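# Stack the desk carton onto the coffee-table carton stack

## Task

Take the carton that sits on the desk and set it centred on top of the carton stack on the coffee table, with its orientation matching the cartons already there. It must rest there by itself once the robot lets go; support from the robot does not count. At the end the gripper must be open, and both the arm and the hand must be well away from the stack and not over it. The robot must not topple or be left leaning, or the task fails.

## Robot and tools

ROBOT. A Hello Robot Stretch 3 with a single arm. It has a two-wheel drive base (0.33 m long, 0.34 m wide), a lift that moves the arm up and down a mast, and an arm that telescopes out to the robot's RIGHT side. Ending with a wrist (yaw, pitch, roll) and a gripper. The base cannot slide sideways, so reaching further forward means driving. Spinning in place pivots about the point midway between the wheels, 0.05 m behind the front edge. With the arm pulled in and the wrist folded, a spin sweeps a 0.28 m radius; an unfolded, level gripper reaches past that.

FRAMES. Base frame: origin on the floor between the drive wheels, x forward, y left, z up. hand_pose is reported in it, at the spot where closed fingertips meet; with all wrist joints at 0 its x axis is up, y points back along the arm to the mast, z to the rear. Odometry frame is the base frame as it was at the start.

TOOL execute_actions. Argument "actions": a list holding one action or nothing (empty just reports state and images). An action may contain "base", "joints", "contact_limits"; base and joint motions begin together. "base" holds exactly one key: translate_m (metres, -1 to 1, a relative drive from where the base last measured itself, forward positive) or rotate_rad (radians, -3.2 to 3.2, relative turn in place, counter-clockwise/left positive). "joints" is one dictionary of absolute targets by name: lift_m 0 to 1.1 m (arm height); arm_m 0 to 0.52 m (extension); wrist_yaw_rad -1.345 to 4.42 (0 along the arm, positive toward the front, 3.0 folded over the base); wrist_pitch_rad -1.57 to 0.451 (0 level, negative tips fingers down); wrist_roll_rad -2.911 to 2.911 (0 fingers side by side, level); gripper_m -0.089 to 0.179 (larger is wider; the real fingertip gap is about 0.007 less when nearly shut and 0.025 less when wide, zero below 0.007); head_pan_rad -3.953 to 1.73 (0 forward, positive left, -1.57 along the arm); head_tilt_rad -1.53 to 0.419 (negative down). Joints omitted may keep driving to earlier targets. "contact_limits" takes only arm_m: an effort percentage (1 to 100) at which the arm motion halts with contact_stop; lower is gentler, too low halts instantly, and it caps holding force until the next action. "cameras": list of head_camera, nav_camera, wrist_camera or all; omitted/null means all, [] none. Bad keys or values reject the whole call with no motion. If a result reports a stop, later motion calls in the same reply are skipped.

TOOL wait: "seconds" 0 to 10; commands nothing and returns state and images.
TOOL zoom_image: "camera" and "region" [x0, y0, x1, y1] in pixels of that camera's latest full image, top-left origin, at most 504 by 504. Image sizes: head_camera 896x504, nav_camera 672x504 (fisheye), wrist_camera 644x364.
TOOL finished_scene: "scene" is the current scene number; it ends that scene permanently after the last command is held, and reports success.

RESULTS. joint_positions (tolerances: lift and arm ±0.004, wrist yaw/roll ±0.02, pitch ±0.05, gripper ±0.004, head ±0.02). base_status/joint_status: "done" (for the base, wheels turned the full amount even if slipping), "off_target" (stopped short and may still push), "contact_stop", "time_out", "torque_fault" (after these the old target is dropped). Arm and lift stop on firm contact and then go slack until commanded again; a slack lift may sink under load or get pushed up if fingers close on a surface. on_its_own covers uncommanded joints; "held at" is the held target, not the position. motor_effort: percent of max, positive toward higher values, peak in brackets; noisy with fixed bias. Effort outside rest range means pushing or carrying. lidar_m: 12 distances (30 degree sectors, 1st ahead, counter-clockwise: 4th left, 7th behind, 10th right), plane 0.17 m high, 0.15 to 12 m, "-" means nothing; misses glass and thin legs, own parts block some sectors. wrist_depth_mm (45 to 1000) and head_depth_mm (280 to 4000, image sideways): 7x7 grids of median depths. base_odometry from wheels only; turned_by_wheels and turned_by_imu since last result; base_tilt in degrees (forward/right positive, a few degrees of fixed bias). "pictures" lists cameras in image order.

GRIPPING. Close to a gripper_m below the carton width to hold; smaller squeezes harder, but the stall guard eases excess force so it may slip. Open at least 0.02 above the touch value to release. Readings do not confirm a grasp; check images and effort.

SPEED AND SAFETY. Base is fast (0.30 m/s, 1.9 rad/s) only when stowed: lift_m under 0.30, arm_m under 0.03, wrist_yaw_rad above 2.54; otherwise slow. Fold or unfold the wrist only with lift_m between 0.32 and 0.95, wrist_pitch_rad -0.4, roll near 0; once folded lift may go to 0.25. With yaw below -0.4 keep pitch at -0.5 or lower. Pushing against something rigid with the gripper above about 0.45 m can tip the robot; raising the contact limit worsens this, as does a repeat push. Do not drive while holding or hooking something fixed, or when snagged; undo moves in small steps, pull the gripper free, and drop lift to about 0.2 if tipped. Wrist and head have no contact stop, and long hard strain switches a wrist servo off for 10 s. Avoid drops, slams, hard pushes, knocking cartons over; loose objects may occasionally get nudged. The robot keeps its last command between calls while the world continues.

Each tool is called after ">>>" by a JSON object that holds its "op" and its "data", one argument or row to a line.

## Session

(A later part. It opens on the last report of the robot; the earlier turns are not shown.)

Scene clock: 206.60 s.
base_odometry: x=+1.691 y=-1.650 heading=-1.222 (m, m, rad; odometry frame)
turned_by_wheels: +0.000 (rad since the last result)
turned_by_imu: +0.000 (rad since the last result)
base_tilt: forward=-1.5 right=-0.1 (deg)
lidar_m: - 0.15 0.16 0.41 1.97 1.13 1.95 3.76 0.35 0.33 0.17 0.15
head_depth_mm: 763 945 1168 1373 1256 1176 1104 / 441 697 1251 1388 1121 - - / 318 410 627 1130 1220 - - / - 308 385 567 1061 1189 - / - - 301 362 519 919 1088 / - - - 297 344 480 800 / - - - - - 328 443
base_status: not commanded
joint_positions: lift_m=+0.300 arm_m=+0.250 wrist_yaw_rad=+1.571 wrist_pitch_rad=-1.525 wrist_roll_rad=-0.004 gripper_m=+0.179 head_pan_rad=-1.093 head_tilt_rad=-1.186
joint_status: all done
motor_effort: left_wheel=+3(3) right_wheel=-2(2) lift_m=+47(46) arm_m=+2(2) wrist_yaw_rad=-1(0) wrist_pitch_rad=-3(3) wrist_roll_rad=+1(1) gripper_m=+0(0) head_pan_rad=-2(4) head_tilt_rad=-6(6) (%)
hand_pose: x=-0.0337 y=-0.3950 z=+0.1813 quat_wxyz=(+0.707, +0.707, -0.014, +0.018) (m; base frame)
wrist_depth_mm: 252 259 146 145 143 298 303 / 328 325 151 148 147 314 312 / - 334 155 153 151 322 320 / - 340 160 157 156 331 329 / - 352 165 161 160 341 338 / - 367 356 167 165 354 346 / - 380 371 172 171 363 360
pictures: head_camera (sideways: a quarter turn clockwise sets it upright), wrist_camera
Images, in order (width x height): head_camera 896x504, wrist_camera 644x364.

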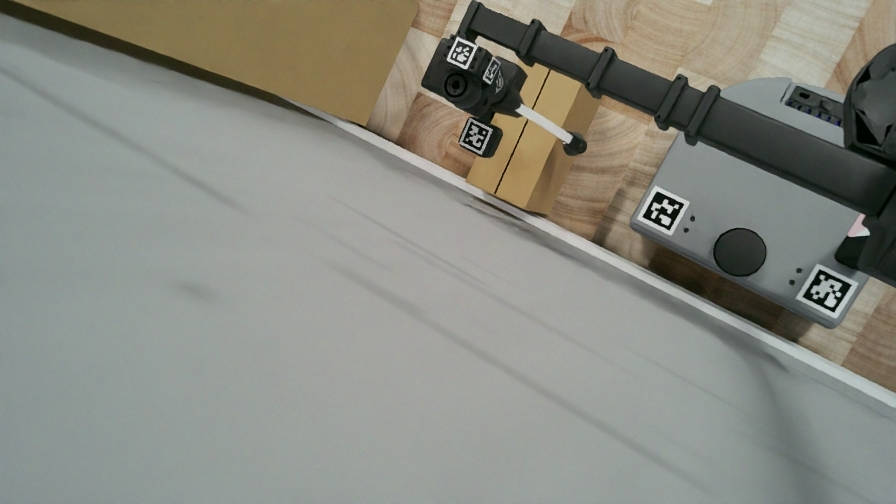

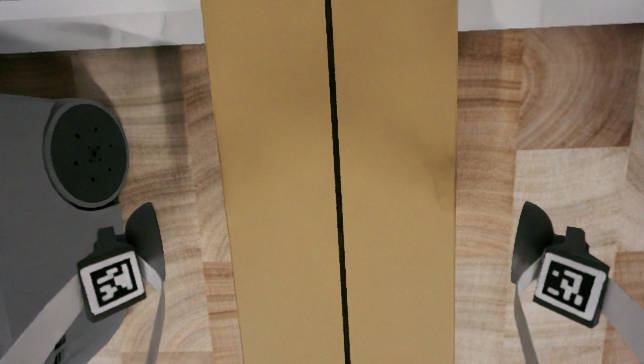

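>>> {"op": "execute_actions", "data": {
  "actions": [
    {"joints":{"wrist_roll_rad":-0.05,"lift_m":0.254}}
  ],
  "cameras": ["wrist_camera"]
}}

>>> {"op": "execute_actions", "data": {
  "actions": [
    {"joints":{"gripper_m":0.11}}
  ],
  "cameras": ["wrist_camera"]
}}

Scene clock: 208.43 s.
base_odometry: x=+1.691 y=-1.650 heading=-1.222 (m, m, rad; odometry frame)
turned_by_wheels: +0.000 (rad since the last result)
turned_by_imu: +0.000 (rad since the last result)
base_tilt: forward=-1.6 right=+0.1 (deg)
lidar_m: - 0.15 0.16 0.42 1.97 1.13 1.95 3.75 0.35 0.33 0.17 0.15
head_depth_mm: 762 948 1160 1364 1255 1183 1096 / 440 697 1254 1370 1115 1190 - / 317 411 624 1131 1229 - - / - 307 385 566 1051 1183 - / - - 301 362 519 918 1086 / - - - 298 345 479 797 / - - - - - 329 444
base_status: not commanded
joint_positions: lift_m=+0.254 arm_m=+0.250 wrist_yaw_rad=+1.571 wrist_pitch_rad=-1.525 wrist_roll_rad=-0.046 gripper_m=+0.179 head_pan_rad=-1.093 head_tilt_rad=-1.186
joint_status: all done
motor_effort: left_wheel=+3(3) right_wheel=-2(2) lift_m=+30(42) arm_m=+2(2) wrist_yaw_rad=-1(2) wrist_pitch_rad=-3(3) wrist_roll_rad=-2(3) gripper_m=+0(0) head_pan_rad=-3(3) head_tilt_rad=-6(7) (%)
hand_pose: x=-0.0338 y=-0.3950 z=+0.1359 quat_wxyz=(+0.707, +0.706, +0.001, +0.032) (m; base frame)
wrist_depth_mm: 274 273 103 102 101 101 262 / 283 281 106 105 104 104 269 / - 288 109 108 107 108 278 / - 298 112 111 110 111 285 / - 305 116 114 113 113 294 / - 317 119 118 117 117 299 / - 327 123 122 121 311 316
pictures: wrist_camera
Images, in order (width x height): wrist_camera 644x364.

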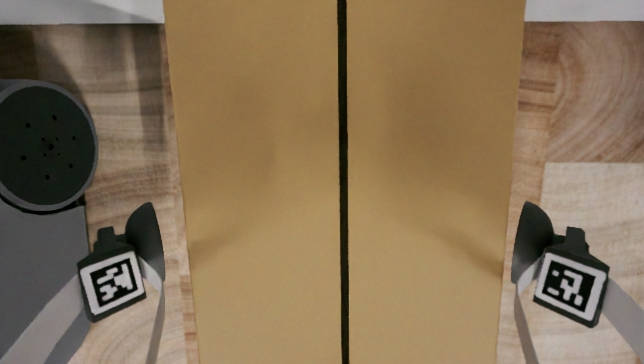

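Scene clock: 209.60 s.
base_odometry: x=+1.691 y=-1.650 heading=-1.222 (m, m, rad; odometry frame)
turned_by_wheels: +0.000 (rad since the last result)
turned_by_imu: +0.000 (rad since the last result)
base_tilt: forward=-1.6 right=+0.2 (deg)
lidar_m: - 0.15 0.16 0.42 1.97 1.13 1.95 3.73 0.35 0.33 0.17 0.15
head_depth_mm: 761 953 1166 1364 1248 1177 1100 / 440 695 1257 1383 1113 1189 - / 318 410 625 1132 1223 - - / - 307 384 567 1059 1193 - / - - 301 362 519 916 1085 / - - - 297 344 480 796 / - - - - - 328 445
base_status: not commanded
joint_positions: lift_m=+0.254 arm_m=+0.250 wrist_yaw_rad=+1.571 wrist_pitch_rad=-1.526 wrist_roll_rad=-0.046 gripper_m=+0.111 head_pan_rad=-1.093 head_tilt_rad=-1.186
joint_status: all done
motor_effort: left_wheel=+3(4) right_wheel=-2(2) lift_m=+30(30) arm_m=+2(2) wrist_yaw_rad=+0(2) wrist_pitch_rad=-2(3) wrist_roll_rad=-2(2) gripper_m=-24(99) head_pan_rad=-3(3) head_tilt_rad=-7(7) (%)
hand_pose: x=-0.0340 y=-0.3950 z=+0.1359 quat_wxyz=(+0.707, +0.706, +0.001, +0.032) (m; base frame)
wrist_depth_mm: 275 255 103 102 102 103 265 / 280 281 106 105 105 105 272 / - 288 109 108 108 108 277 / - 297 112 112 111 282 287 / - 304 116 115 114 114 296 / - - 120 118 117 117 305 / - 327 124 122 121 314 313
pictures: wrist_camera
Images, in order (width x height): wrist_camera 644x364.

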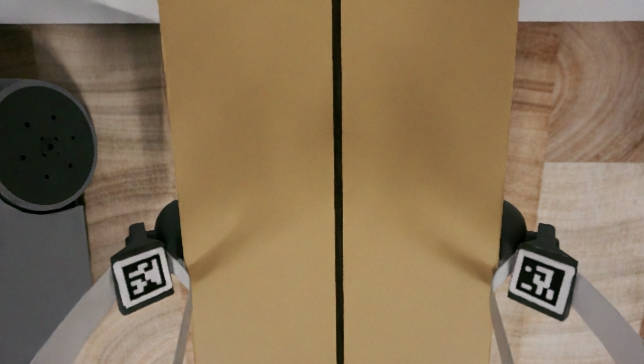

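>>> {"op": "execute_actions", "data": {
  "actions": [
    {"joints":{"gripper_m":0.095}}
  ],
  "cameras": []
}}

>>> {"op": "execute_actions", "data": {
  "actions": [
    {"base":{"translate_m":-0.25},"joints":{"lift_m":0.5}}
  ],
  "cameras": ["wrist_camera","nav_camera"]
}}

Scene clock: 210.67 s.
base_odometry: x=+1.691 y=-1.650 heading=-1.222 (m, m, rad; odometry frame)
turned_by_wheels: +0.000 (rad since the last result)
turned_by_imu: +0.000 (rad since the last result)
base_tilt: forward=-1.6 right=+0.0 (deg)
lidar_m: - 0.15 0.16 0.42 1.97 1.13 1.95 3.76 0.35 0.33 0.17 0.15
head_depth_mm: 764 948 1168 1361 1248 1175 1106 / 440 698 1252 1379 1109 1189 - / 318 410 623 1137 1236 - - / - 307 385 568 1059 1192 - / - - 302 362 520 918 1088 / - - - 297 344 479 798 / - - - - - 328 444
base_status: not commanded
joint_positions: lift_m=+0.254 arm_m=+0.250 wrist_yaw_rad=+1.571 wrist_pitch_rad=-1.526 wrist_roll_rad=-0.046 gripper_m=+0.097 head_pan_rad=-1.093 head_tilt_rad=-1.186
joint_status: all done
motor_effort: left_wheel=+4(3) right_wheel=-2(2) lift_m=+30(30) arm_m=+2(2) wrist_yaw_rad=-1(1) wrist_pitch_rad=-2(2) wrist_roll_rad=-2(2) gripper_m=-30(97) head_pan_rad=-3(3) head_tilt_rad=-6(7) (%)
hand_pose: x=-0.0341 y=-0.3950 z=+0.1359 quat_wxyz=(+0.707, +0.706, +0.001, +0.032) (m; base frame)
wrist_depth_mm: 275 254 103 103 102 102 264 / 283 280 106 105 105 105 271 / - 289 109 108 108 108 280 / - 296 112 112 111 284 286 / - 307 116 115 114 114 295 / - - 120 119 118 118 301 / - 328 124 122 121 313 314
pictures: none
No camera images: the call's "cameras" was empty. Leave "cameras" out to get every camera's image.

Scene clock: 214.13 s.
base_odometry: x=+1.606 y=-1.415 heading=-1.221 (m, m, rad; odometry frame)
turned_by_wheels: +0.000 (rad since the last result)
turned_by_imu: -0.001 (rad since the last result)
base_tilt: forward=-1.6 right=+0.0 (deg)
lidar_m: 0.36 0.38 0.51 1.30 1.19 0.89 1.70 3.50 2.98 0.79 0.53 0.38
head_depth_mm: 782 1460 1501 892 897 1167 1113 / 827 1005 1318 904 1220 - - / 873 1069 1390 963 1246 - - / 833 1037 1346 1370 1266 1201 - / 676 801 987 1260 1263 1175 1091 / 568 656 777 947 1189 1174 1099 / 490 555 636 750 905 1116 1103
base_status: done
joint_positions: lift_m=+0.500 arm_m=+0.250 wrist_yaw_rad=+1.571 wrist_pitch_rad=-1.526 wrist_roll_rad=-0.050 gripper_m=+0.099 head_pan_rad=-1.093 head_tilt_rad=-1.186
joint_status: all done
motor_effort: left_wheel=+4(5) right_wheel=-2(9) lift_m=+48(51) arm_m=+2(2) wrist_yaw_rad=+0(0) wrist_pitch_rad=-3(5) wrist_roll_rad=+0(2) gripper_m=-22(30) head_pan_rad=-3(3) head_tilt_rad=-6(6) (%)
hand_pose: x=-0.0339 y=-0.3950 z=+0.3813 quat_wxyz=(+0.707, +0.706, +0.002, +0.034) (m; base frame)
wrist_depth_mm: 506 498 106 108 109 111 455 / 518 514 109 111 112 495 480 / - - 112 114 116 512 513 / - - 115 117 119 518 523 / - - 118 120 122 124 541 / - - 122 124 126 128 553 / 603 599 126 128 130 571 571
pictures: nav_camera (sideways: a quarter turn counterclockwise sets it upright), wrist_camera
Images, in order (width x height): nav_camera 672x504, wrist_camera 644x364.

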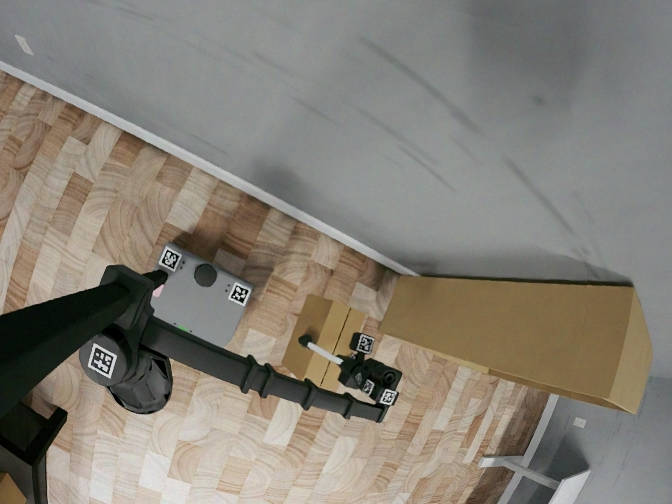

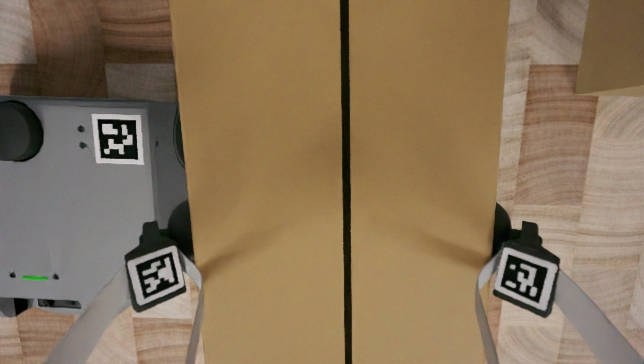

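>>> {"op": "execute_actions", "data": {
  "actions": [
    {"joints":{"lift_m":0.8,"arm_m":0.15,"gripper_m":0.085,"wrist_pitch_rad":-1.57,"head_pan_rad":-1.57,"head_tilt_rad":-0.8}}
  ]
}}

Scene clock: 218.27 s.
base_odometry: x=+1.606 y=-1.415 heading=-1.221 (m, m, rad; odometry frame)
turned_by_wheels: +0.000 (rad since the last result)
turned_by_imu: -0.001 (rad since the last result)
base_tilt: forward=-1.5 right=-0.1 (deg)
lidar_m: 0.36 0.38 0.51 1.30 1.19 0.90 1.70 3.49 2.98 0.79 0.53 0.38
head_depth_mm: 2171 2692 2210 1816 - - 1123 / 2437 2736 2193 1851 1473 565 1079 / 2538 2717 2202 1864 - 563 1084 / 2449 2698 2092 1784 1502 569 649 / 756 775 916 1069 1333 587 1076 / 711 765 894 1073 1339 1286 1134 / 713 768 896 1026 1099 1094 1059
base_status: not commanded
joint_positions: lift_m=+0.800 arm_m=+0.150 wrist_yaw_rad=+1.571 wrist_pitch_rad=-1.564 wrist_roll_rad=-0.050 gripper_m=+0.096 head_pan_rad=-1.563 head_tilt_rad=-0.804
joint_status: gripper_m off_target (ended at +0.096, target +0.085); the others done
on_its_own: gripper_m is held at +0.095, not at your +0.085, by its stall guard, which is not easing now
motor_effort: left_wheel=+4(4) right_wheel=-2(2) lift_m=+48(49) arm_m=-6(7) wrist_yaw_rad=+0(1) wrist_pitch_rad=-3(5) wrist_roll_rad=+0(0) gripper_m=-25(90) head_pan_rad=-3(31) head_tilt_rad=+2(23) (%)
hand_pose: x=-0.0438 y=-0.2956 z=+0.6820 quat_wxyz=(+0.707, +0.707, +0.016, +0.020) (m; base frame)
wrist_depth_mm: 773 776 106 108 109 112 574 / 786 796 109 111 112 706 641 / 831 - 112 114 115 781 781 / 868 857 115 117 119 806 823 / 886 875 118 120 122 124 837 / 928 925 122 124 126 129 866 / 962 961 126 128 130 915 922
pictures: head_camera (sideways: a quarter turn clockwise sets it upright), nav_camera (sideways: a quarter turn counterclockwise sets it upright), wrist_camera
Images, in order (width x height): head_camera 896x504, nav_camera 672x504, wrist_camera 644x364.

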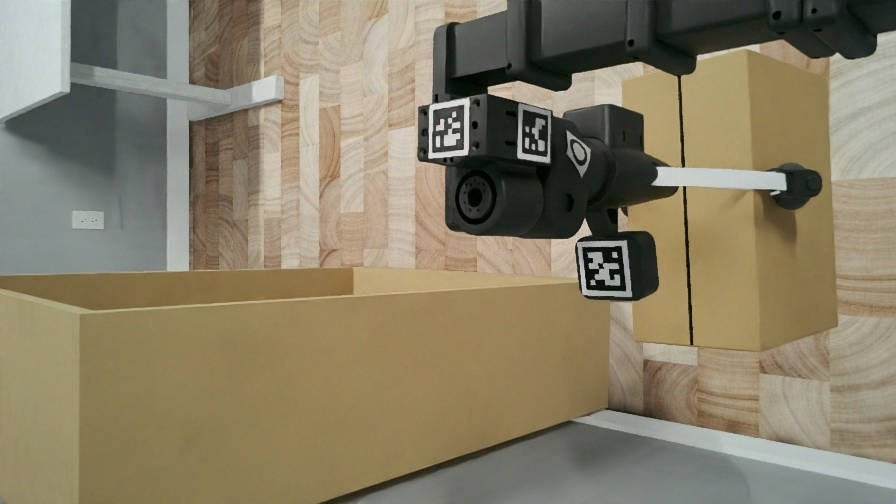

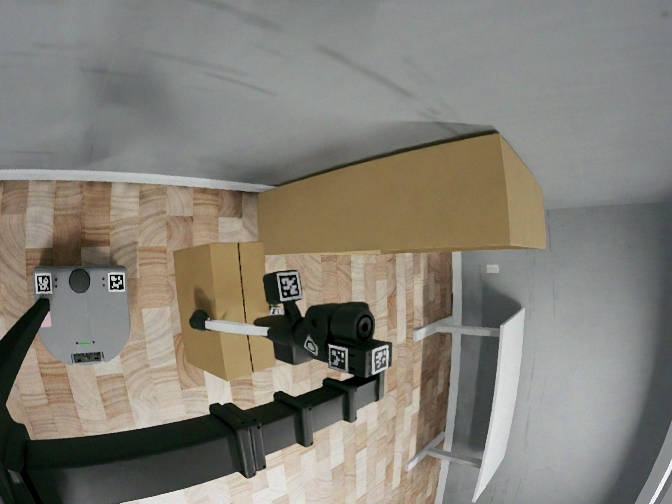

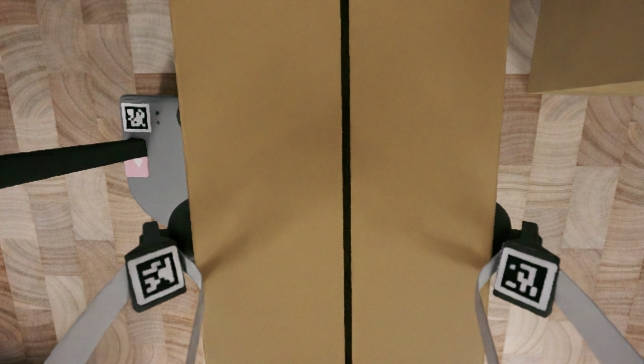

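>>> {"op": "execute_actions", "data": {
  "actions": [
    {"base":{"rotate_rad":-3.194},"joints":{"lift_m":1.1}}
  ],
  "cameras": ["nav_camera"]
}}

>>> {"op": "execute_actions", "data": {
  "actions": [
    {"base":{"translate_m":0.55},"joints":{"wrist_yaw_rad":0.75,"wrist_roll_rad":-0.05}}
  ],
  "cameras": ["nav_camera"]
}}

>>> {"op": "execute_actions", "data": {
  "actions": [
    {"base":{"translate_m":0.55}}
  ]
}}

Scene clock: 225.53 s.
base_odometry: x=+1.606 y=-1.415 heading=+1.868 (m, m, rad; odometry frame)
turned_by_wheels: -3.194 (rad since the last result)
turned_by_imu: -3.166 (rad since the last result)
base_tilt: forward=-1.7 right=+0.2 (deg)
lidar_m: 1.70 3.44 2.98 0.79 0.55 0.39 0.36 0.37 0.49 1.15 1.94 0.89
head_depth_mm: - - 1014 363 347 945 1061 / - - - 365 345 437 1141 / 1738 1837 2111 369 334 435 1137 / 1663 1827 2123 371 342 431 1138 / 1655 1839 2099 374 341 429 1144 / 1653 1889 2103 1643 349 1272 1136 / 1648 1880 2076 1761 1490 1291 1137
base_status: done
joint_positions: lift_m=+1.100 arm_m=+0.150 wrist_yaw_rad=+1.571 wrist_pitch_rad=-1.566 wrist_roll_rad=-0.050 gripper_m=+0.096 head_pan_rad=-1.563 head_tilt_rad=-0.803
joint_status: all done
on_its_own: gripper_m is held at +0.095, not at your +0.085, by its stall guard, which is not easing now
motor_effort: left_wheel=+4(8) right_wheel=-3(5) lift_m=+48(49) arm_m=-6(6) wrist_yaw_rad=-1(1) wrist_pitch_rad=-2(3) wrist_roll_rad=+0(0) gripper_m=-25(24) head_pan_rad=-3(3) head_tilt_rad=+1(1) (%)
hand_pose: x=-0.0442 y=-0.2956 z=+0.9820 quat_wxyz=(+0.707, +0.707, +0.016, +0.019) (m; base frame)
wrist_depth_mm: - - 106 108 109 112 - / - - 109 111 112 - - / - - 112 114 115 - - / - - 115 117 118 - - / - - 119 121 122 124 872 / 710 697 122 124 126 129 653 / 540 524 126 128 130 475 494
pictures: nav_camera (sideways: a quarter turn counterclockwise sets it upright)
Images, in order (width x height): nav_camera 672x504.

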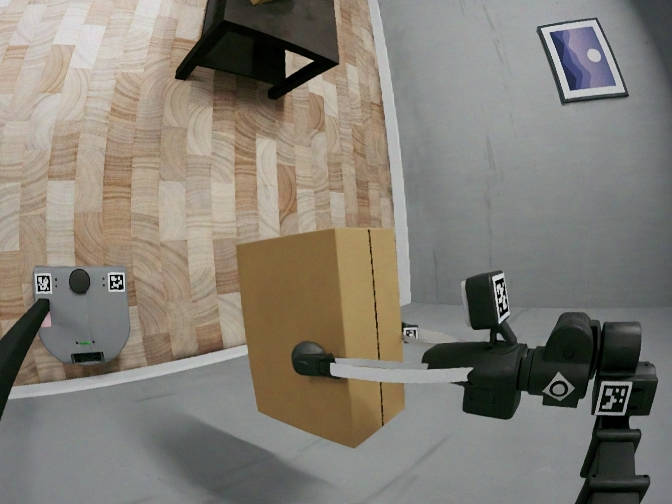

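Scene clock: 232.53 s.
base_odometry: x=+1.445 y=-0.889 heading=+1.868 (m, m, rad; odometry frame)
turned_by_wheels: +0.000 (rad since the last result)
turned_by_imu: +0.001 (rad since the last result)
base_tilt: forward=-1.7 right=+0.1 (deg)
lidar_m: 1.17 2.91 2.70 2.43 1.03 0.96 0.91 0.93 1.22 1.87 0.43 0.45
head_depth_mm: - - 2041 1746 304 355 1140 / - - - 361 303 310 1083 / - - - 358 319 362 1121 / 1643 - 2092 368 341 445 1137 / 1636 1816 2062 379 433 1298 1144 / 1624 1867 2050 1120 1320 1239 1124 / 1618 1843 2050 1157 995 876 1087
base_status: done
joint_positions: lift_m=+1.100 arm_m=+0.150 wrist_yaw_rad=+0.753 wrist_pitch_rad=-1.566 wrist_roll_rad=-0.050 gripper_m=+0.096 head_pan_rad=-1.563 head_tilt_rad=-0.803
joint_status: all done
on_its_own: gripper_m is held at +0.095, not at your +0.085, by its stall guard, which is not easing now
motor_effort: left_wheel=+4(8) right_wheel=-3(5) lift_m=+48(48) arm_m=-6(6) wrist_yaw_rad=-3(3) wrist_pitch_rad=-2(3) wrist_roll_rad=+0(1) gripper_m=-24(24) head_pan_rad=-3(2) head_tilt_rad=+1(1) (%)
hand_pose: x=-0.0372 y=-0.2789 z=+0.9820 quat_wxyz=(+0.657, +0.655, -0.266, -0.264) (m; base frame)
wrist_depth_mm: - - 106 108 109 112 - / - - 109 111 112 - - / - - 112 113 115 - - / - - 115 117 119 - - / - - 119 120 122 124 - / - - 122 124 126 129 845 / - - 126 128 130 905 805
pictures: nav_camera (sideways: a quarter turn counterclockwise sets it upright)
Images, in order (width x height): nav_camera 672x504.

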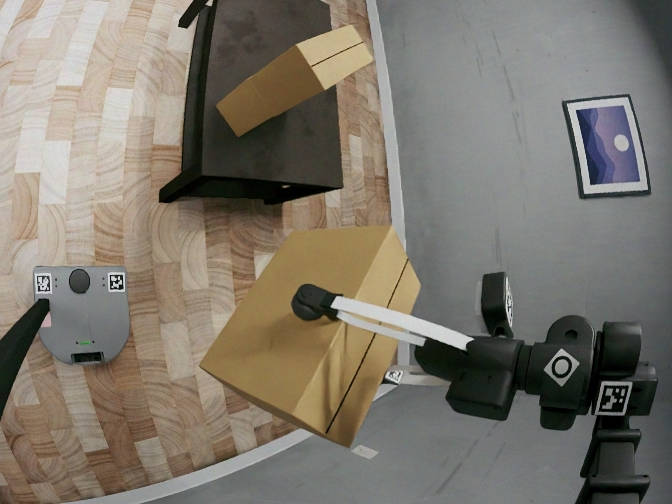

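Scene clock: 239.53 s.
base_odometry: x=+1.283 y=-0.363 heading=+1.868 (m, m, rad; odometry frame)
turned_by_wheels: +0.000 (rad since the last result)
turned_by_imu: +0.001 (rad since the last result)
base_tilt: forward=-1.6 right=+0.1 (deg)
lidar_m: 2.30 2.35 3.06 2.51 2.01 1.44 1.46 1.49 0.38 0.84 0.99 0.64
head_depth_mm: - - 2044 1734 304 355 1122 / - - - 360 304 310 975 / - - - 360 319 362 1103 / 1607 - 2041 369 340 446 1101 / 1607 1786 2027 380 432 840 1105 / 1583 1818 2051 1067 954 840 1079 / 1578 1805 2053 1783 980 842 1085
base_status: done
joint_positions: lift_m=+1.100 arm_m=+0.150 wrist_yaw_rad=+0.753 wrist_pitch_rad=-1.566 wrist_roll_rad=-0.050 gripper_m=+0.096 head_pan_rad=-1.563 head_tilt_rad=-0.803
joint_status: not commanded
on_its_own: gripper_m is held at +0.095, not at your +0.085, by its stall guard, which is not easing now
motor_effort: left_wheel=+4(9) right_wheel=-2(5) lift_m=+48(48) arm_m=-6(6) wrist_yaw_rad=-1(2) wrist_pitch_rad=-2(2) wrist_roll_rad=+0(0) gripper_m=-25(24) head_pan_rad=-3(3) head_tilt_rad=+1(1) (%)
hand_pose: x=-0.0372 y=-0.2789 z=+0.9820 quat_wxyz=(+0.657, +0.655, -0.266, -0.264) (m; base frame)
wrist_depth_mm: - - 106 108 109 112 - / - - 109 111 112 300 - / - - 112 113 115 312 - / - - 115 117 119 - - / - - 119 120 122 124 - / - - 122 124 126 129 - / - - 126 128 130 - -
pictures: head_camera (sideways: a quarter turn clockwise sets it upright), nav_camera (sideways: a quarter turn counterclockwise sets it upright), wrist_camera
Images, in order (width x height): head_camera 896x504, nav_camera 672x504, wrist_camera 644x364.

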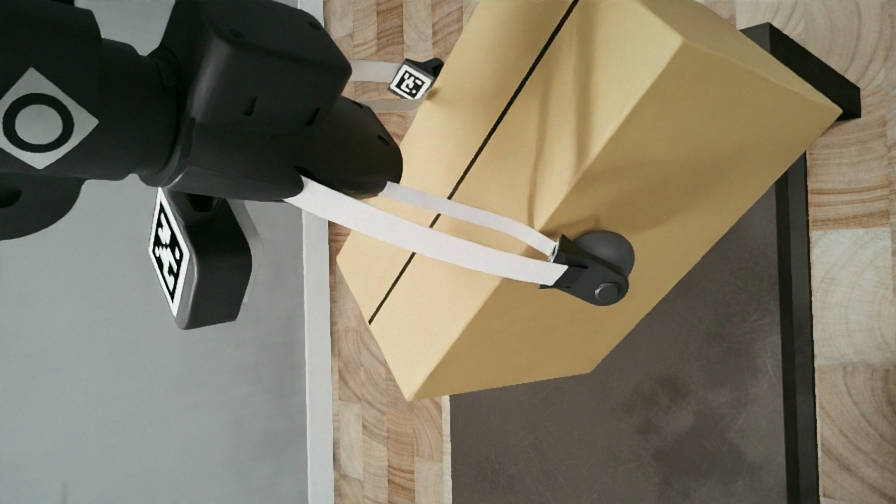

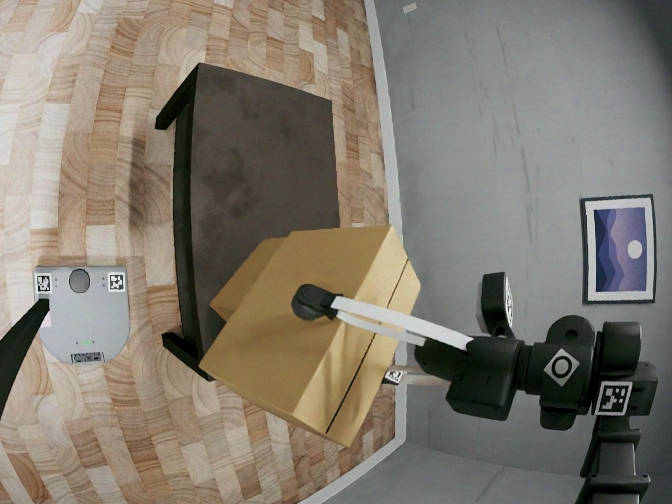

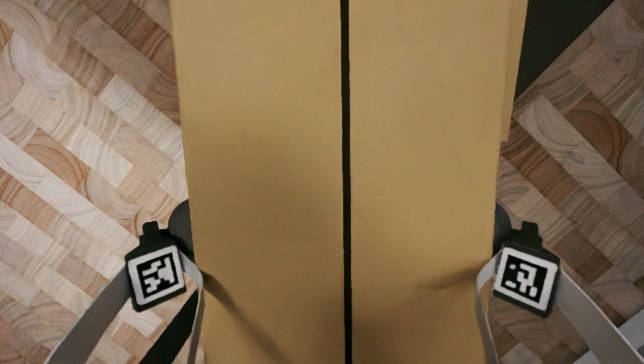

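>>> {"op": "execute_actions", "data": {
  "actions": [
    {"joints":{"arm_m":0.36,"head_tilt_rad":-0.84}}
  ]
}}

>>> {"op": "execute_actions", "data": {
  "actions": [
    {"joints":{"lift_m":1.075}}
  ]
}}

>>> {"op": "zoom_image", "data": {
  "camera": "head_camera",
  "region": [300,30,760,400]
}}

Scene clock: 244.17 s.
base_odometry: x=+1.283 y=-0.363 heading=+1.868 (m, m, rad; odometry frame)
turned_by_wheels: +0.000 (rad since the last result)
turned_by_imu: -0.001 (rad since the last result)
base_tilt: forward=-1.5 right=+0.0 (deg)
lidar_m: 2.30 2.35 3.07 2.51 2.00 1.44 1.46 1.49 0.38 0.84 0.98 0.64
head_depth_mm: 1618 1886 483 1698 1465 877 1116 / 1689 1791 439 496 898 830 1091 / - 545 456 511 590 803 1111 / 1670 572 506 593 697 817 1110 / 1607 1738 575 687 895 831 1110 / 1615 1837 2059 1127 958 831 1110 / 1603 1845 2019 1129 956 832 1094
base_status: not commanded
joint_positions: lift_m=+1.100 arm_m=+0.360 wrist_yaw_rad=+0.752 wrist_pitch_rad=-1.566 wrist_roll_rad=-0.050 gripper_m=+0.096 head_pan_rad=-1.563 head_tilt_rad=-0.830
joint_status: all done
on_its_own: gripper_m is held at +0.095, not at your +0.085, by its stall guard, which is not easing now
motor_effort: left_wheel=+4(3) right_wheel=-3(3) lift_m=+48(48) arm_m=+5(6) wrist_yaw_rad=-1(2) wrist_pitch_rad=-2(2) wrist_roll_rad=+0(0) gripper_m=-24(25) head_pan_rad=-2(3) head_tilt_rad=-5(9) (%)
hand_pose: x=-0.0371 y=-0.4880 z=+0.9820 quat_wxyz=(+0.656, +0.655, -0.267, -0.264) (m; base frame)
wrist_depth_mm: - 629 106 108 109 112 - / - 657 109 111 112 628 - / - - 112 114 116 - - / - - 115 117 118 - - / - - 119 120 122 124 - / - - 122 124 126 129 - / - - 126 128 130 - -
pictures: head_camera (sideways: a quarter turn clockwise sets it upright), nav_camera (sideways: a quarter turn counterclockwise sets it upright), wrist_camera
Images, in order (width x height): head_camera 896x504, nav_camera 672x504, wrist_camera 644x364.

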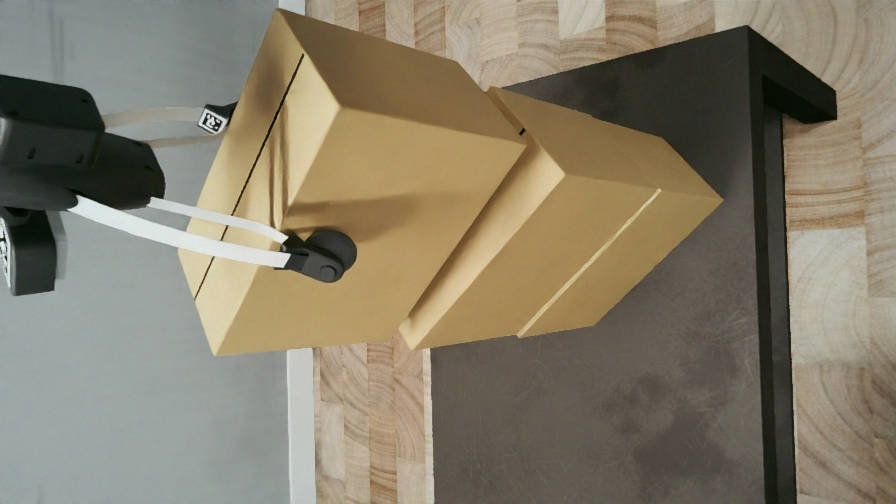

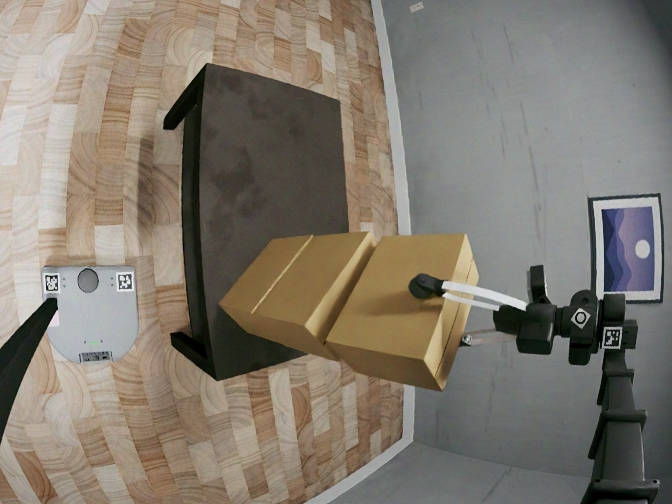

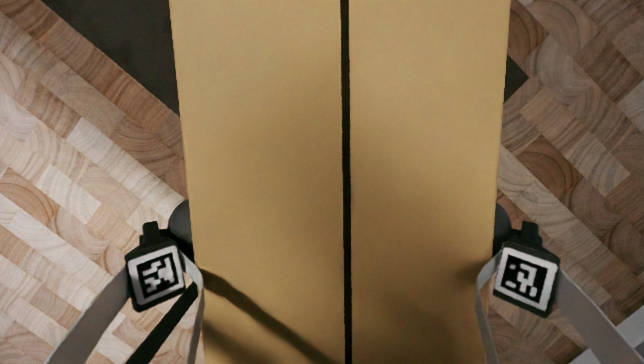

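Scene clock: 245.17 s.
base_odometry: x=+1.283 y=-0.363 heading=+1.868 (m, m, rad; odometry frame)
turned_by_wheels: +0.000 (rad since the last result)
turned_by_imu: +0.000 (rad since the last result)
base_tilt: forward=-1.7 right=+0.0 (deg)
lidar_m: 2.30 2.35 3.06 2.52 2.00 1.45 1.46 1.49 0.38 0.84 0.99 0.64
head_depth_mm: 1623 1877 1916 1689 1473 881 1111 / 1580 1871 471 505 897 835 1096 / - 1909 484 515 590 802 1111 / 1561 1724 508 592 700 814 1108 / 1624 1811 580 675 898 831 1113 / 1610 1833 2040 1124 956 828 1106 / 1592 1822 2036 1129 961 831 1095
base_status: not commanded
joint_positions: lift_m=+1.075 arm_m=+0.360 wrist_yaw_rad=+0.752 wrist_pitch_rad=-1.566 wrist_roll_rad=-0.050 gripper_m=+0.096 head_pan_rad=-1.563 head_tilt_rad=-0.830
joint_status: all done
on_its_own: gripper_m is held at +0.095, not at your +0.085, by its stall guard, which is not easing now
motor_effort: left_wheel=+4(4) right_wheel=-2(3) lift_m=+30(44) arm_m=+5(5) wrist_yaw_rad=-1(2) wrist_pitch_rad=-2(2) wrist_roll_rad=+0(0) gripper_m=-25(24) head_pan_rad=-3(4) head_tilt_rad=-5(5) (%)
hand_pose: x=-0.0372 y=-0.4880 z=+0.9576 quat_wxyz=(+0.656, +0.655, -0.266, -0.264) (m; base frame)
wrist_depth_mm: - 608 104 105 107 109 984 / - 642 107 109 110 112 - / - - 110 112 114 - - / - - 114 116 117 - - / - - 118 120 121 124 - / - - 122 124 126 129 - / - - 127 129 131 - -
pictures: head_camera (sideways: a quarter turn clockwise sets it upright), nav_camera (sideways: a quarter turn counterclockwise sets it upright), wrist_camera
Images, in order (width x height): head_camera 896x504, nav_camera 672x504, wrist_camera 644x364.

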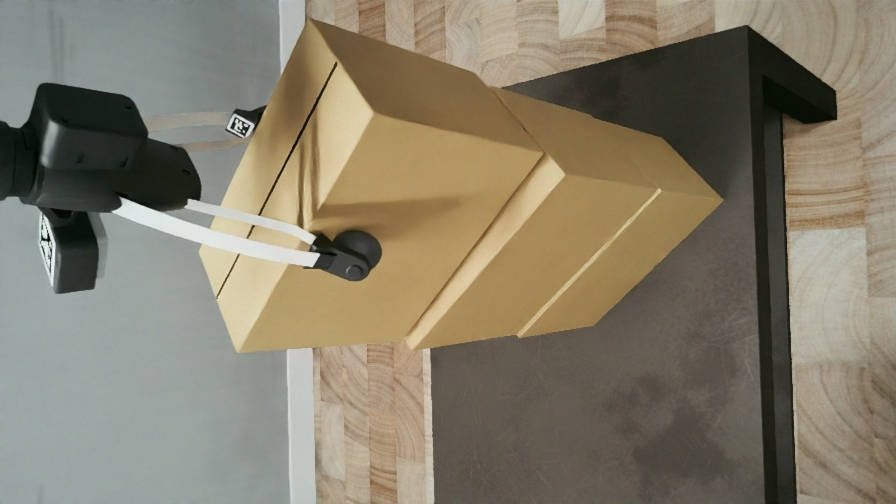

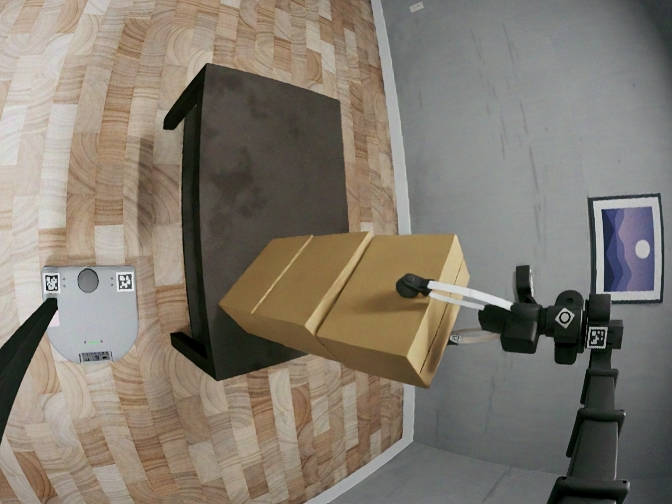

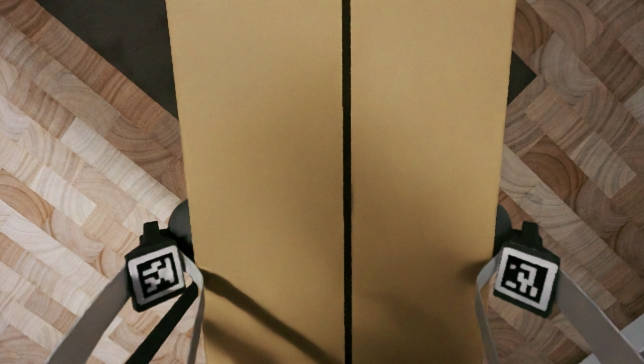

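Region (300, 30, 760, 400) of head_camera's 896x504 image, scaled by 1.096, with more detail than that image has; it fills the top 405 rows of this view, and the rest is white.

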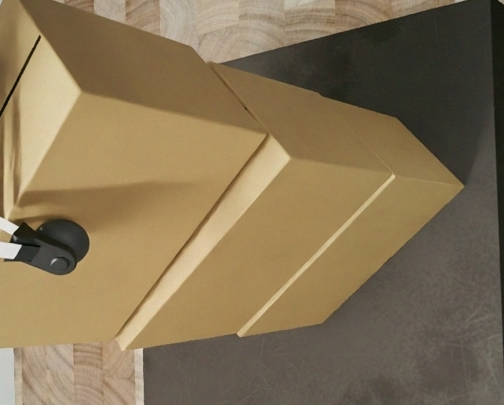

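>>> {"op": "execute_actions", "data": {
  "actions": [
    {"joints":{"lift_m":1.062},"base":{"translate_m":0.008}}
  ],
  "cameras": ["head_camera","wrist_camera"]
}}

>>> {"op": "zoom_image", "data": {
  "camera": "head_camera",
  "region": [380,60,680,380]
}}

Scene clock: 246.90 s.
base_odometry: x=+1.281 y=-0.355 heading=+1.868 (m, m, rad; odometry frame)
turned_by_wheels: +0.000 (rad since the last result)
turned_by_imu: -0.001 (rad since the last result)
base_tilt: forward=-1.8 right=+0.0 (deg)
lidar_m: 2.29 2.33 3.04 2.52 2.00 1.45 1.47 1.50 0.39 0.84 0.98 0.64
head_depth_mm: 1637 1883 1975 1683 1461 863 1115 / 1573 1878 477 506 758 827 1091 / - 1854 488 521 601 804 1108 / 1562 1743 515 596 711 816 1108 / 1612 1797 587 689 896 831 1107 / 1600 1837 2036 1127 955 828 1117 / 1605 1859 2053 1128 957 833 1088
base_status: done
joint_positions: lift_m=+1.072 arm_m=+0.360 wrist_yaw_rad=+0.750 wrist_pitch_rad=-1.571 wrist_roll_rad=-0.046 gripper_m=+0.096 head_pan_rad=-1.563 head_tilt_rad=-0.830
joint_status: lift_m contact_stop (moved -0.004 of -0.013)
on_its_own: gripper_m is held at +0.095, not at your +0.085, by its stall guard, which is not easing now; lift_m is slack since a contact_stop, until your next command for it (your +1.062 is given up)
motor_effort: left_wheel=-1(9) right_wheel=+4(6) lift_m=+38(39) arm_m=+5(5) wrist_yaw_rad=+0(0) wrist_pitch_rad=+1(5) wrist_roll_rad=-2(2) gripper_m=-26(28) head_pan_rad=-3(4) head_tilt_rad=-5(5) (%)
hand_pose: x=-0.0380 y=-0.4870 z=+0.9540 quat_wxyz=(+0.655, +0.655, -0.267, -0.268) (m; base frame)
wrist_depth_mm: - 610 102 103 104 106 976 / - 626 106 107 108 110 - / - - 109 111 112 115 - / - - 113 115 116 - - / - - 118 119 121 123 - / - - 123 124 126 127 - / - - 128 129 131 - -
pictures: head_camera (sideways: a quarter turn clockwise sets it upright), wrist_camera
Images, in order (width x height): head_camera 896x504, wrist_camera 644x364.

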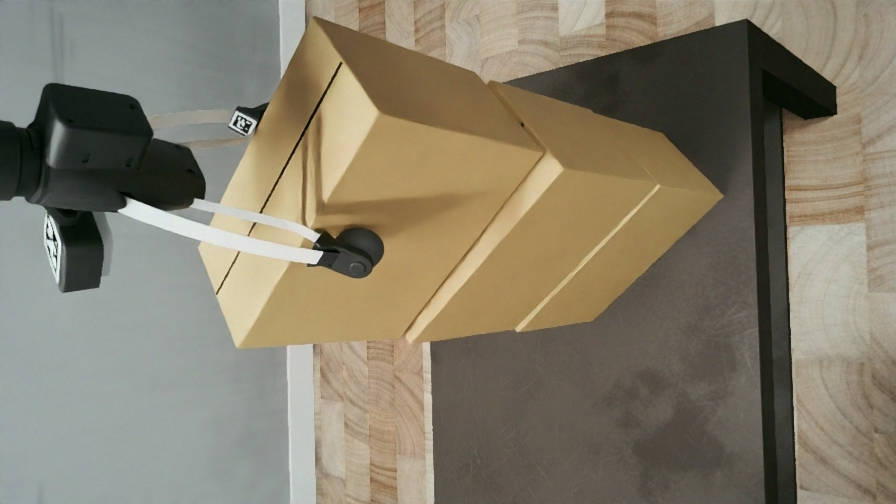

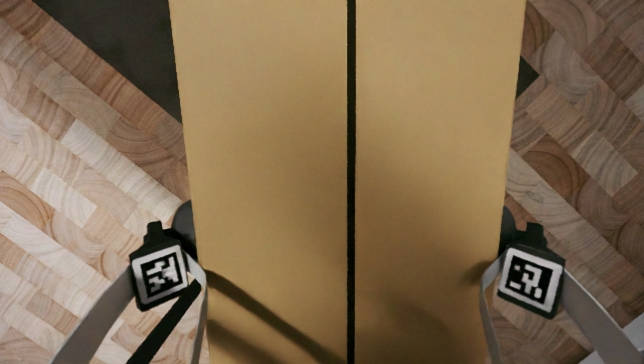

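Region (380, 60, 680, 380) of head_camera's 896x504 image, scaled by 1.575, with more detail than that image has; it fills the left 472 columns of this view, and the rest is white.

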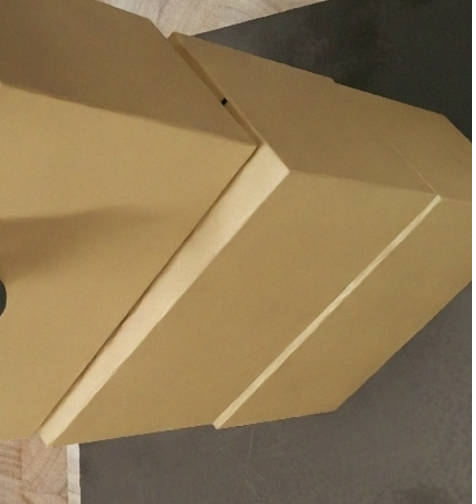

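>>> {"op": "execute_actions", "data": {
  "actions": [
    {"joints":{"lift_m":1.088}}
  ],
  "cameras": []
}}

>>> {"op": "execute_actions", "data": {
  "actions": [
    {"joints":{"arm_m":0.35,"wrist_roll_rad":-0.01},"base":{"translate_m":0.01}}
  ],
  "cameras": []
}}

>>> {"op": "execute_actions", "data": {
  "actions": [
    {"joints":{"lift_m":1.079}}
  ],
  "cameras": ["head_camera"]
}}

>>> {"op": "zoom_image", "data": {
  "camera": "head_camera",
  "region": [380,60,680,380]
}}

Scene clock: 250.20 s.
base_odometry: x=+1.281 y=-0.355 heading=+1.868 (m, m, rad; odometry frame)
turned_by_wheels: +0.000 (rad since the last result)
turned_by_imu: +0.000 (rad since the last result)
base_tilt: forward=-1.7 right=+0.2 (deg)
lidar_m: 2.29 2.35 3.05 2.52 2.00 1.45 1.47 1.50 0.39 0.84 0.98 0.64
head_depth_mm: 1632 1877 506 1668 1463 862 1113 / - 1874 447 498 750 830 1097 / - 1830 466 512 597 799 1111 / 1677 1737 498 591 711 820 1113 / 1620 1782 579 686 897 833 1109 / 1611 1836 2032 1126 957 830 1113 / 1605 1822 2027 1119 955 829 1096
base_status: not commanded
joint_positions: lift_m=+1.088 arm_m=+0.360 wrist_yaw_rad=+0.750 wrist_pitch_rad=-1.568 wrist_roll_rad=-0.046 gripper_m=+0.096 head_pan_rad=-1.563 head_tilt_rad=-0.830
joint_status: all done
on_its_own: gripper_m is held at +0.095, not at your +0.085, by its stall guard, which is not easing now
motor_effort: left_wheel=+3(4) right_wheel=-2(4) lift_m=+48(48) arm_m=+5(5) wrist_yaw_rad=-1(1) wrist_pitch_rad=-1(2) wrist_roll_rad=-2(2) gripper_m=-25(26) head_pan_rad=-4(3) head_tilt_rad=-5(5) (%)
hand_pose: x=-0.0375 y=-0.4876 z=+0.9701 quat_wxyz=(+0.655, +0.654, -0.268, -0.267) (m; base frame)
wrist_depth_mm: - 621 105 107 108 111 - / - 648 108 110 111 114 - / - - 112 113 115 - - / - - 115 117 118 - - / - - 118 120 122 124 - / - - 122 124 126 129 - / - - 126 128 130 - -
pictures: none
No camera images: the call's "cameras" was empty. Leave "cameras" out to get every camera's image.

Scene clock: 252.60 s.
base_odometry: x=+1.278 y=-0.346 heading=+1.868 (m, m, rad; odometry frame)
turned_by_wheels: +0.000 (rad since the last result)
turned_by_imu: +0.000 (rad since the last result)
base_tilt: forward=-1.6 right=+0.0 (deg)
lidar_m: 2.28 2.34 3.03 2.53 2.01 1.46 1.48 1.51 0.39 0.84 0.97 0.63
head_depth_mm: 1636 1884 487 1654 1469 845 1114 / - 1838 448 483 677 833 1089 / - 1848 461 496 600 798 1114 / 1657 1752 496 577 732 815 1106 / 1624 1770 572 726 917 832 1110 / 1608 1828 2015 1138 955 831 1116 / 1591 1828 2043 1127 959 833 1095
base_status: done
joint_positions: lift_m=+1.088 arm_m=+0.350 wrist_yaw_rad=+0.750 wrist_pitch_rad=-1.568 wrist_roll_rad=-0.014 gripper_m=+0.096 head_pan_rad=-1.563 head_tilt_rad=-0.830
joint_status: all done
on_its_own: gripper_m is held at +0.095, not at your +0.085, by its stall guard, which is not easing now
motor_effort: left_wheel=+3(8) right_wheel=-2(5) lift_m=+48(48) arm_m=-6(6) wrist_yaw_rad=+0(1) wrist_pitch_rad=-1(1) wrist_roll_rad=+1(1) gripper_m=-24(24) head_pan_rad=-3(4) head_tilt_rad=-5(4) (%)
hand_pose: x=-0.0375 y=-0.4784 z=+0.9701 quat_wxyz=(+0.651, +0.650, -0.278, -0.277) (m; base frame)
wrist_depth_mm: - 613 105 107 108 111 - / - 656 108 110 111 114 - / - - 112 113 115 - - / - - 115 116 118 - - / - - 118 120 122 124 - / - - 122 124 126 129 - / - - 126 128 130 - -
pictures: none
No camera images: the call's "cameras" was empty. Leave "cameras" out to get every camera's image.

Scene clock: 253.30 s.
base_odometry: x=+1.278 y=-0.346 heading=+1.868 (m, m, rad; odometry frame)
turned_by_wheels: +0.000 (rad since the last result)
turned_by_imu: +0.000 (rad since the last result)
base_tilt: forward=-1.6 right=+0.0 (deg)
lidar_m: 2.28 2.33 3.03 2.53 2.01 1.46 1.48 1.51 0.40 0.84 0.97 0.63
head_depth_mm: 1634 1866 1925 1644 1471 848 1112 / 1561 1863 463 484 677 830 1092 / - 1877 472 498 603 803 1111 / 1550 1777 498 577 731 818 1111 / 1599 1796 575 724 920 833 1115 / 1606 1840 2054 1125 955 832 1112 / 1589 1821 2034 1125 957 836 1096
base_status: not commanded
joint_positions: lift_m=+1.079 arm_m=+0.350 wrist_yaw_rad=+0.750 wrist_pitch_rad=-1.568 wrist_roll_rad=-0.014 gripper_m=+0.096 head_pan_rad=-1.563 head_tilt_rad=-0.830
joint_status: all done
on_its_own: gripper_m is held at +0.095, not at your +0.085, by its stall guard, which is not easing now
motor_effort: left_wheel=+3(3) right_wheel=-2(2) lift_m=+31(44) arm_m=-6(6) wrist_yaw_rad=+0(1) wrist_pitch_rad=-1(1) wrist_roll_rad=+1(1) gripper_m=-25(24) head_pan_rad=-4(3) head_tilt_rad=-4(5) (%)
hand_pose: x=-0.0375 y=-0.4784 z=+0.9616 quat_wxyz=(+0.651, +0.650, -0.278, -0.277) (m; base frame)
wrist_depth_mm: - 612 105 107 108 111 - / - 638 108 110 111 114 - / - - 112 113 115 - - / - - 115 117 119 - - / - - 119 120 122 125 - / - - 122 124 126 129 - / - - 126 128 130 - -
pictures: head_camera (sideways: a quarter turn clockwise sets it upright)
Images, in order (width x height): head_camera 896x504.

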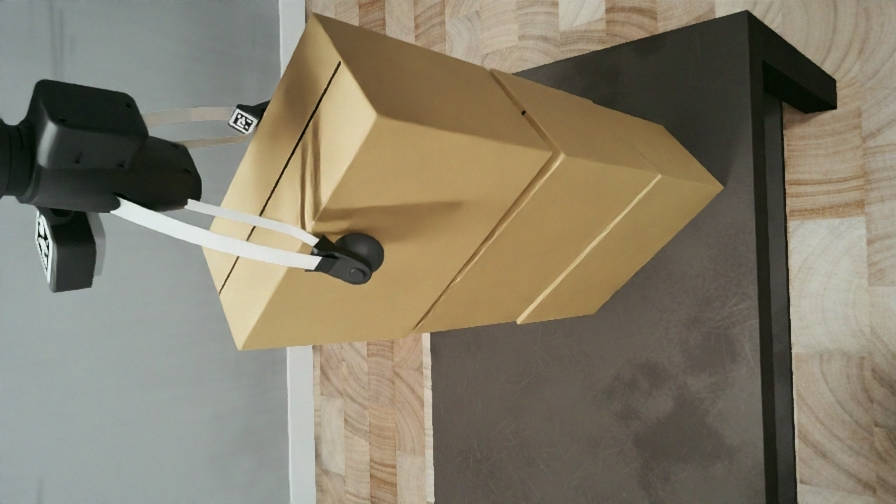

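Region (380, 60, 680, 380) of head_camera's 896x504 image, scaled by 1.575, with more detail than that image has; it fills the left 472 columns of this view, and the rest is white.

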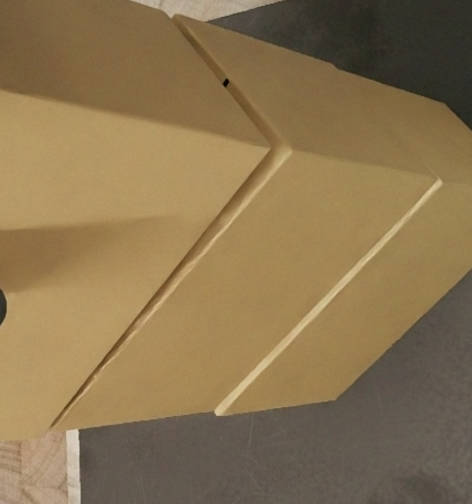

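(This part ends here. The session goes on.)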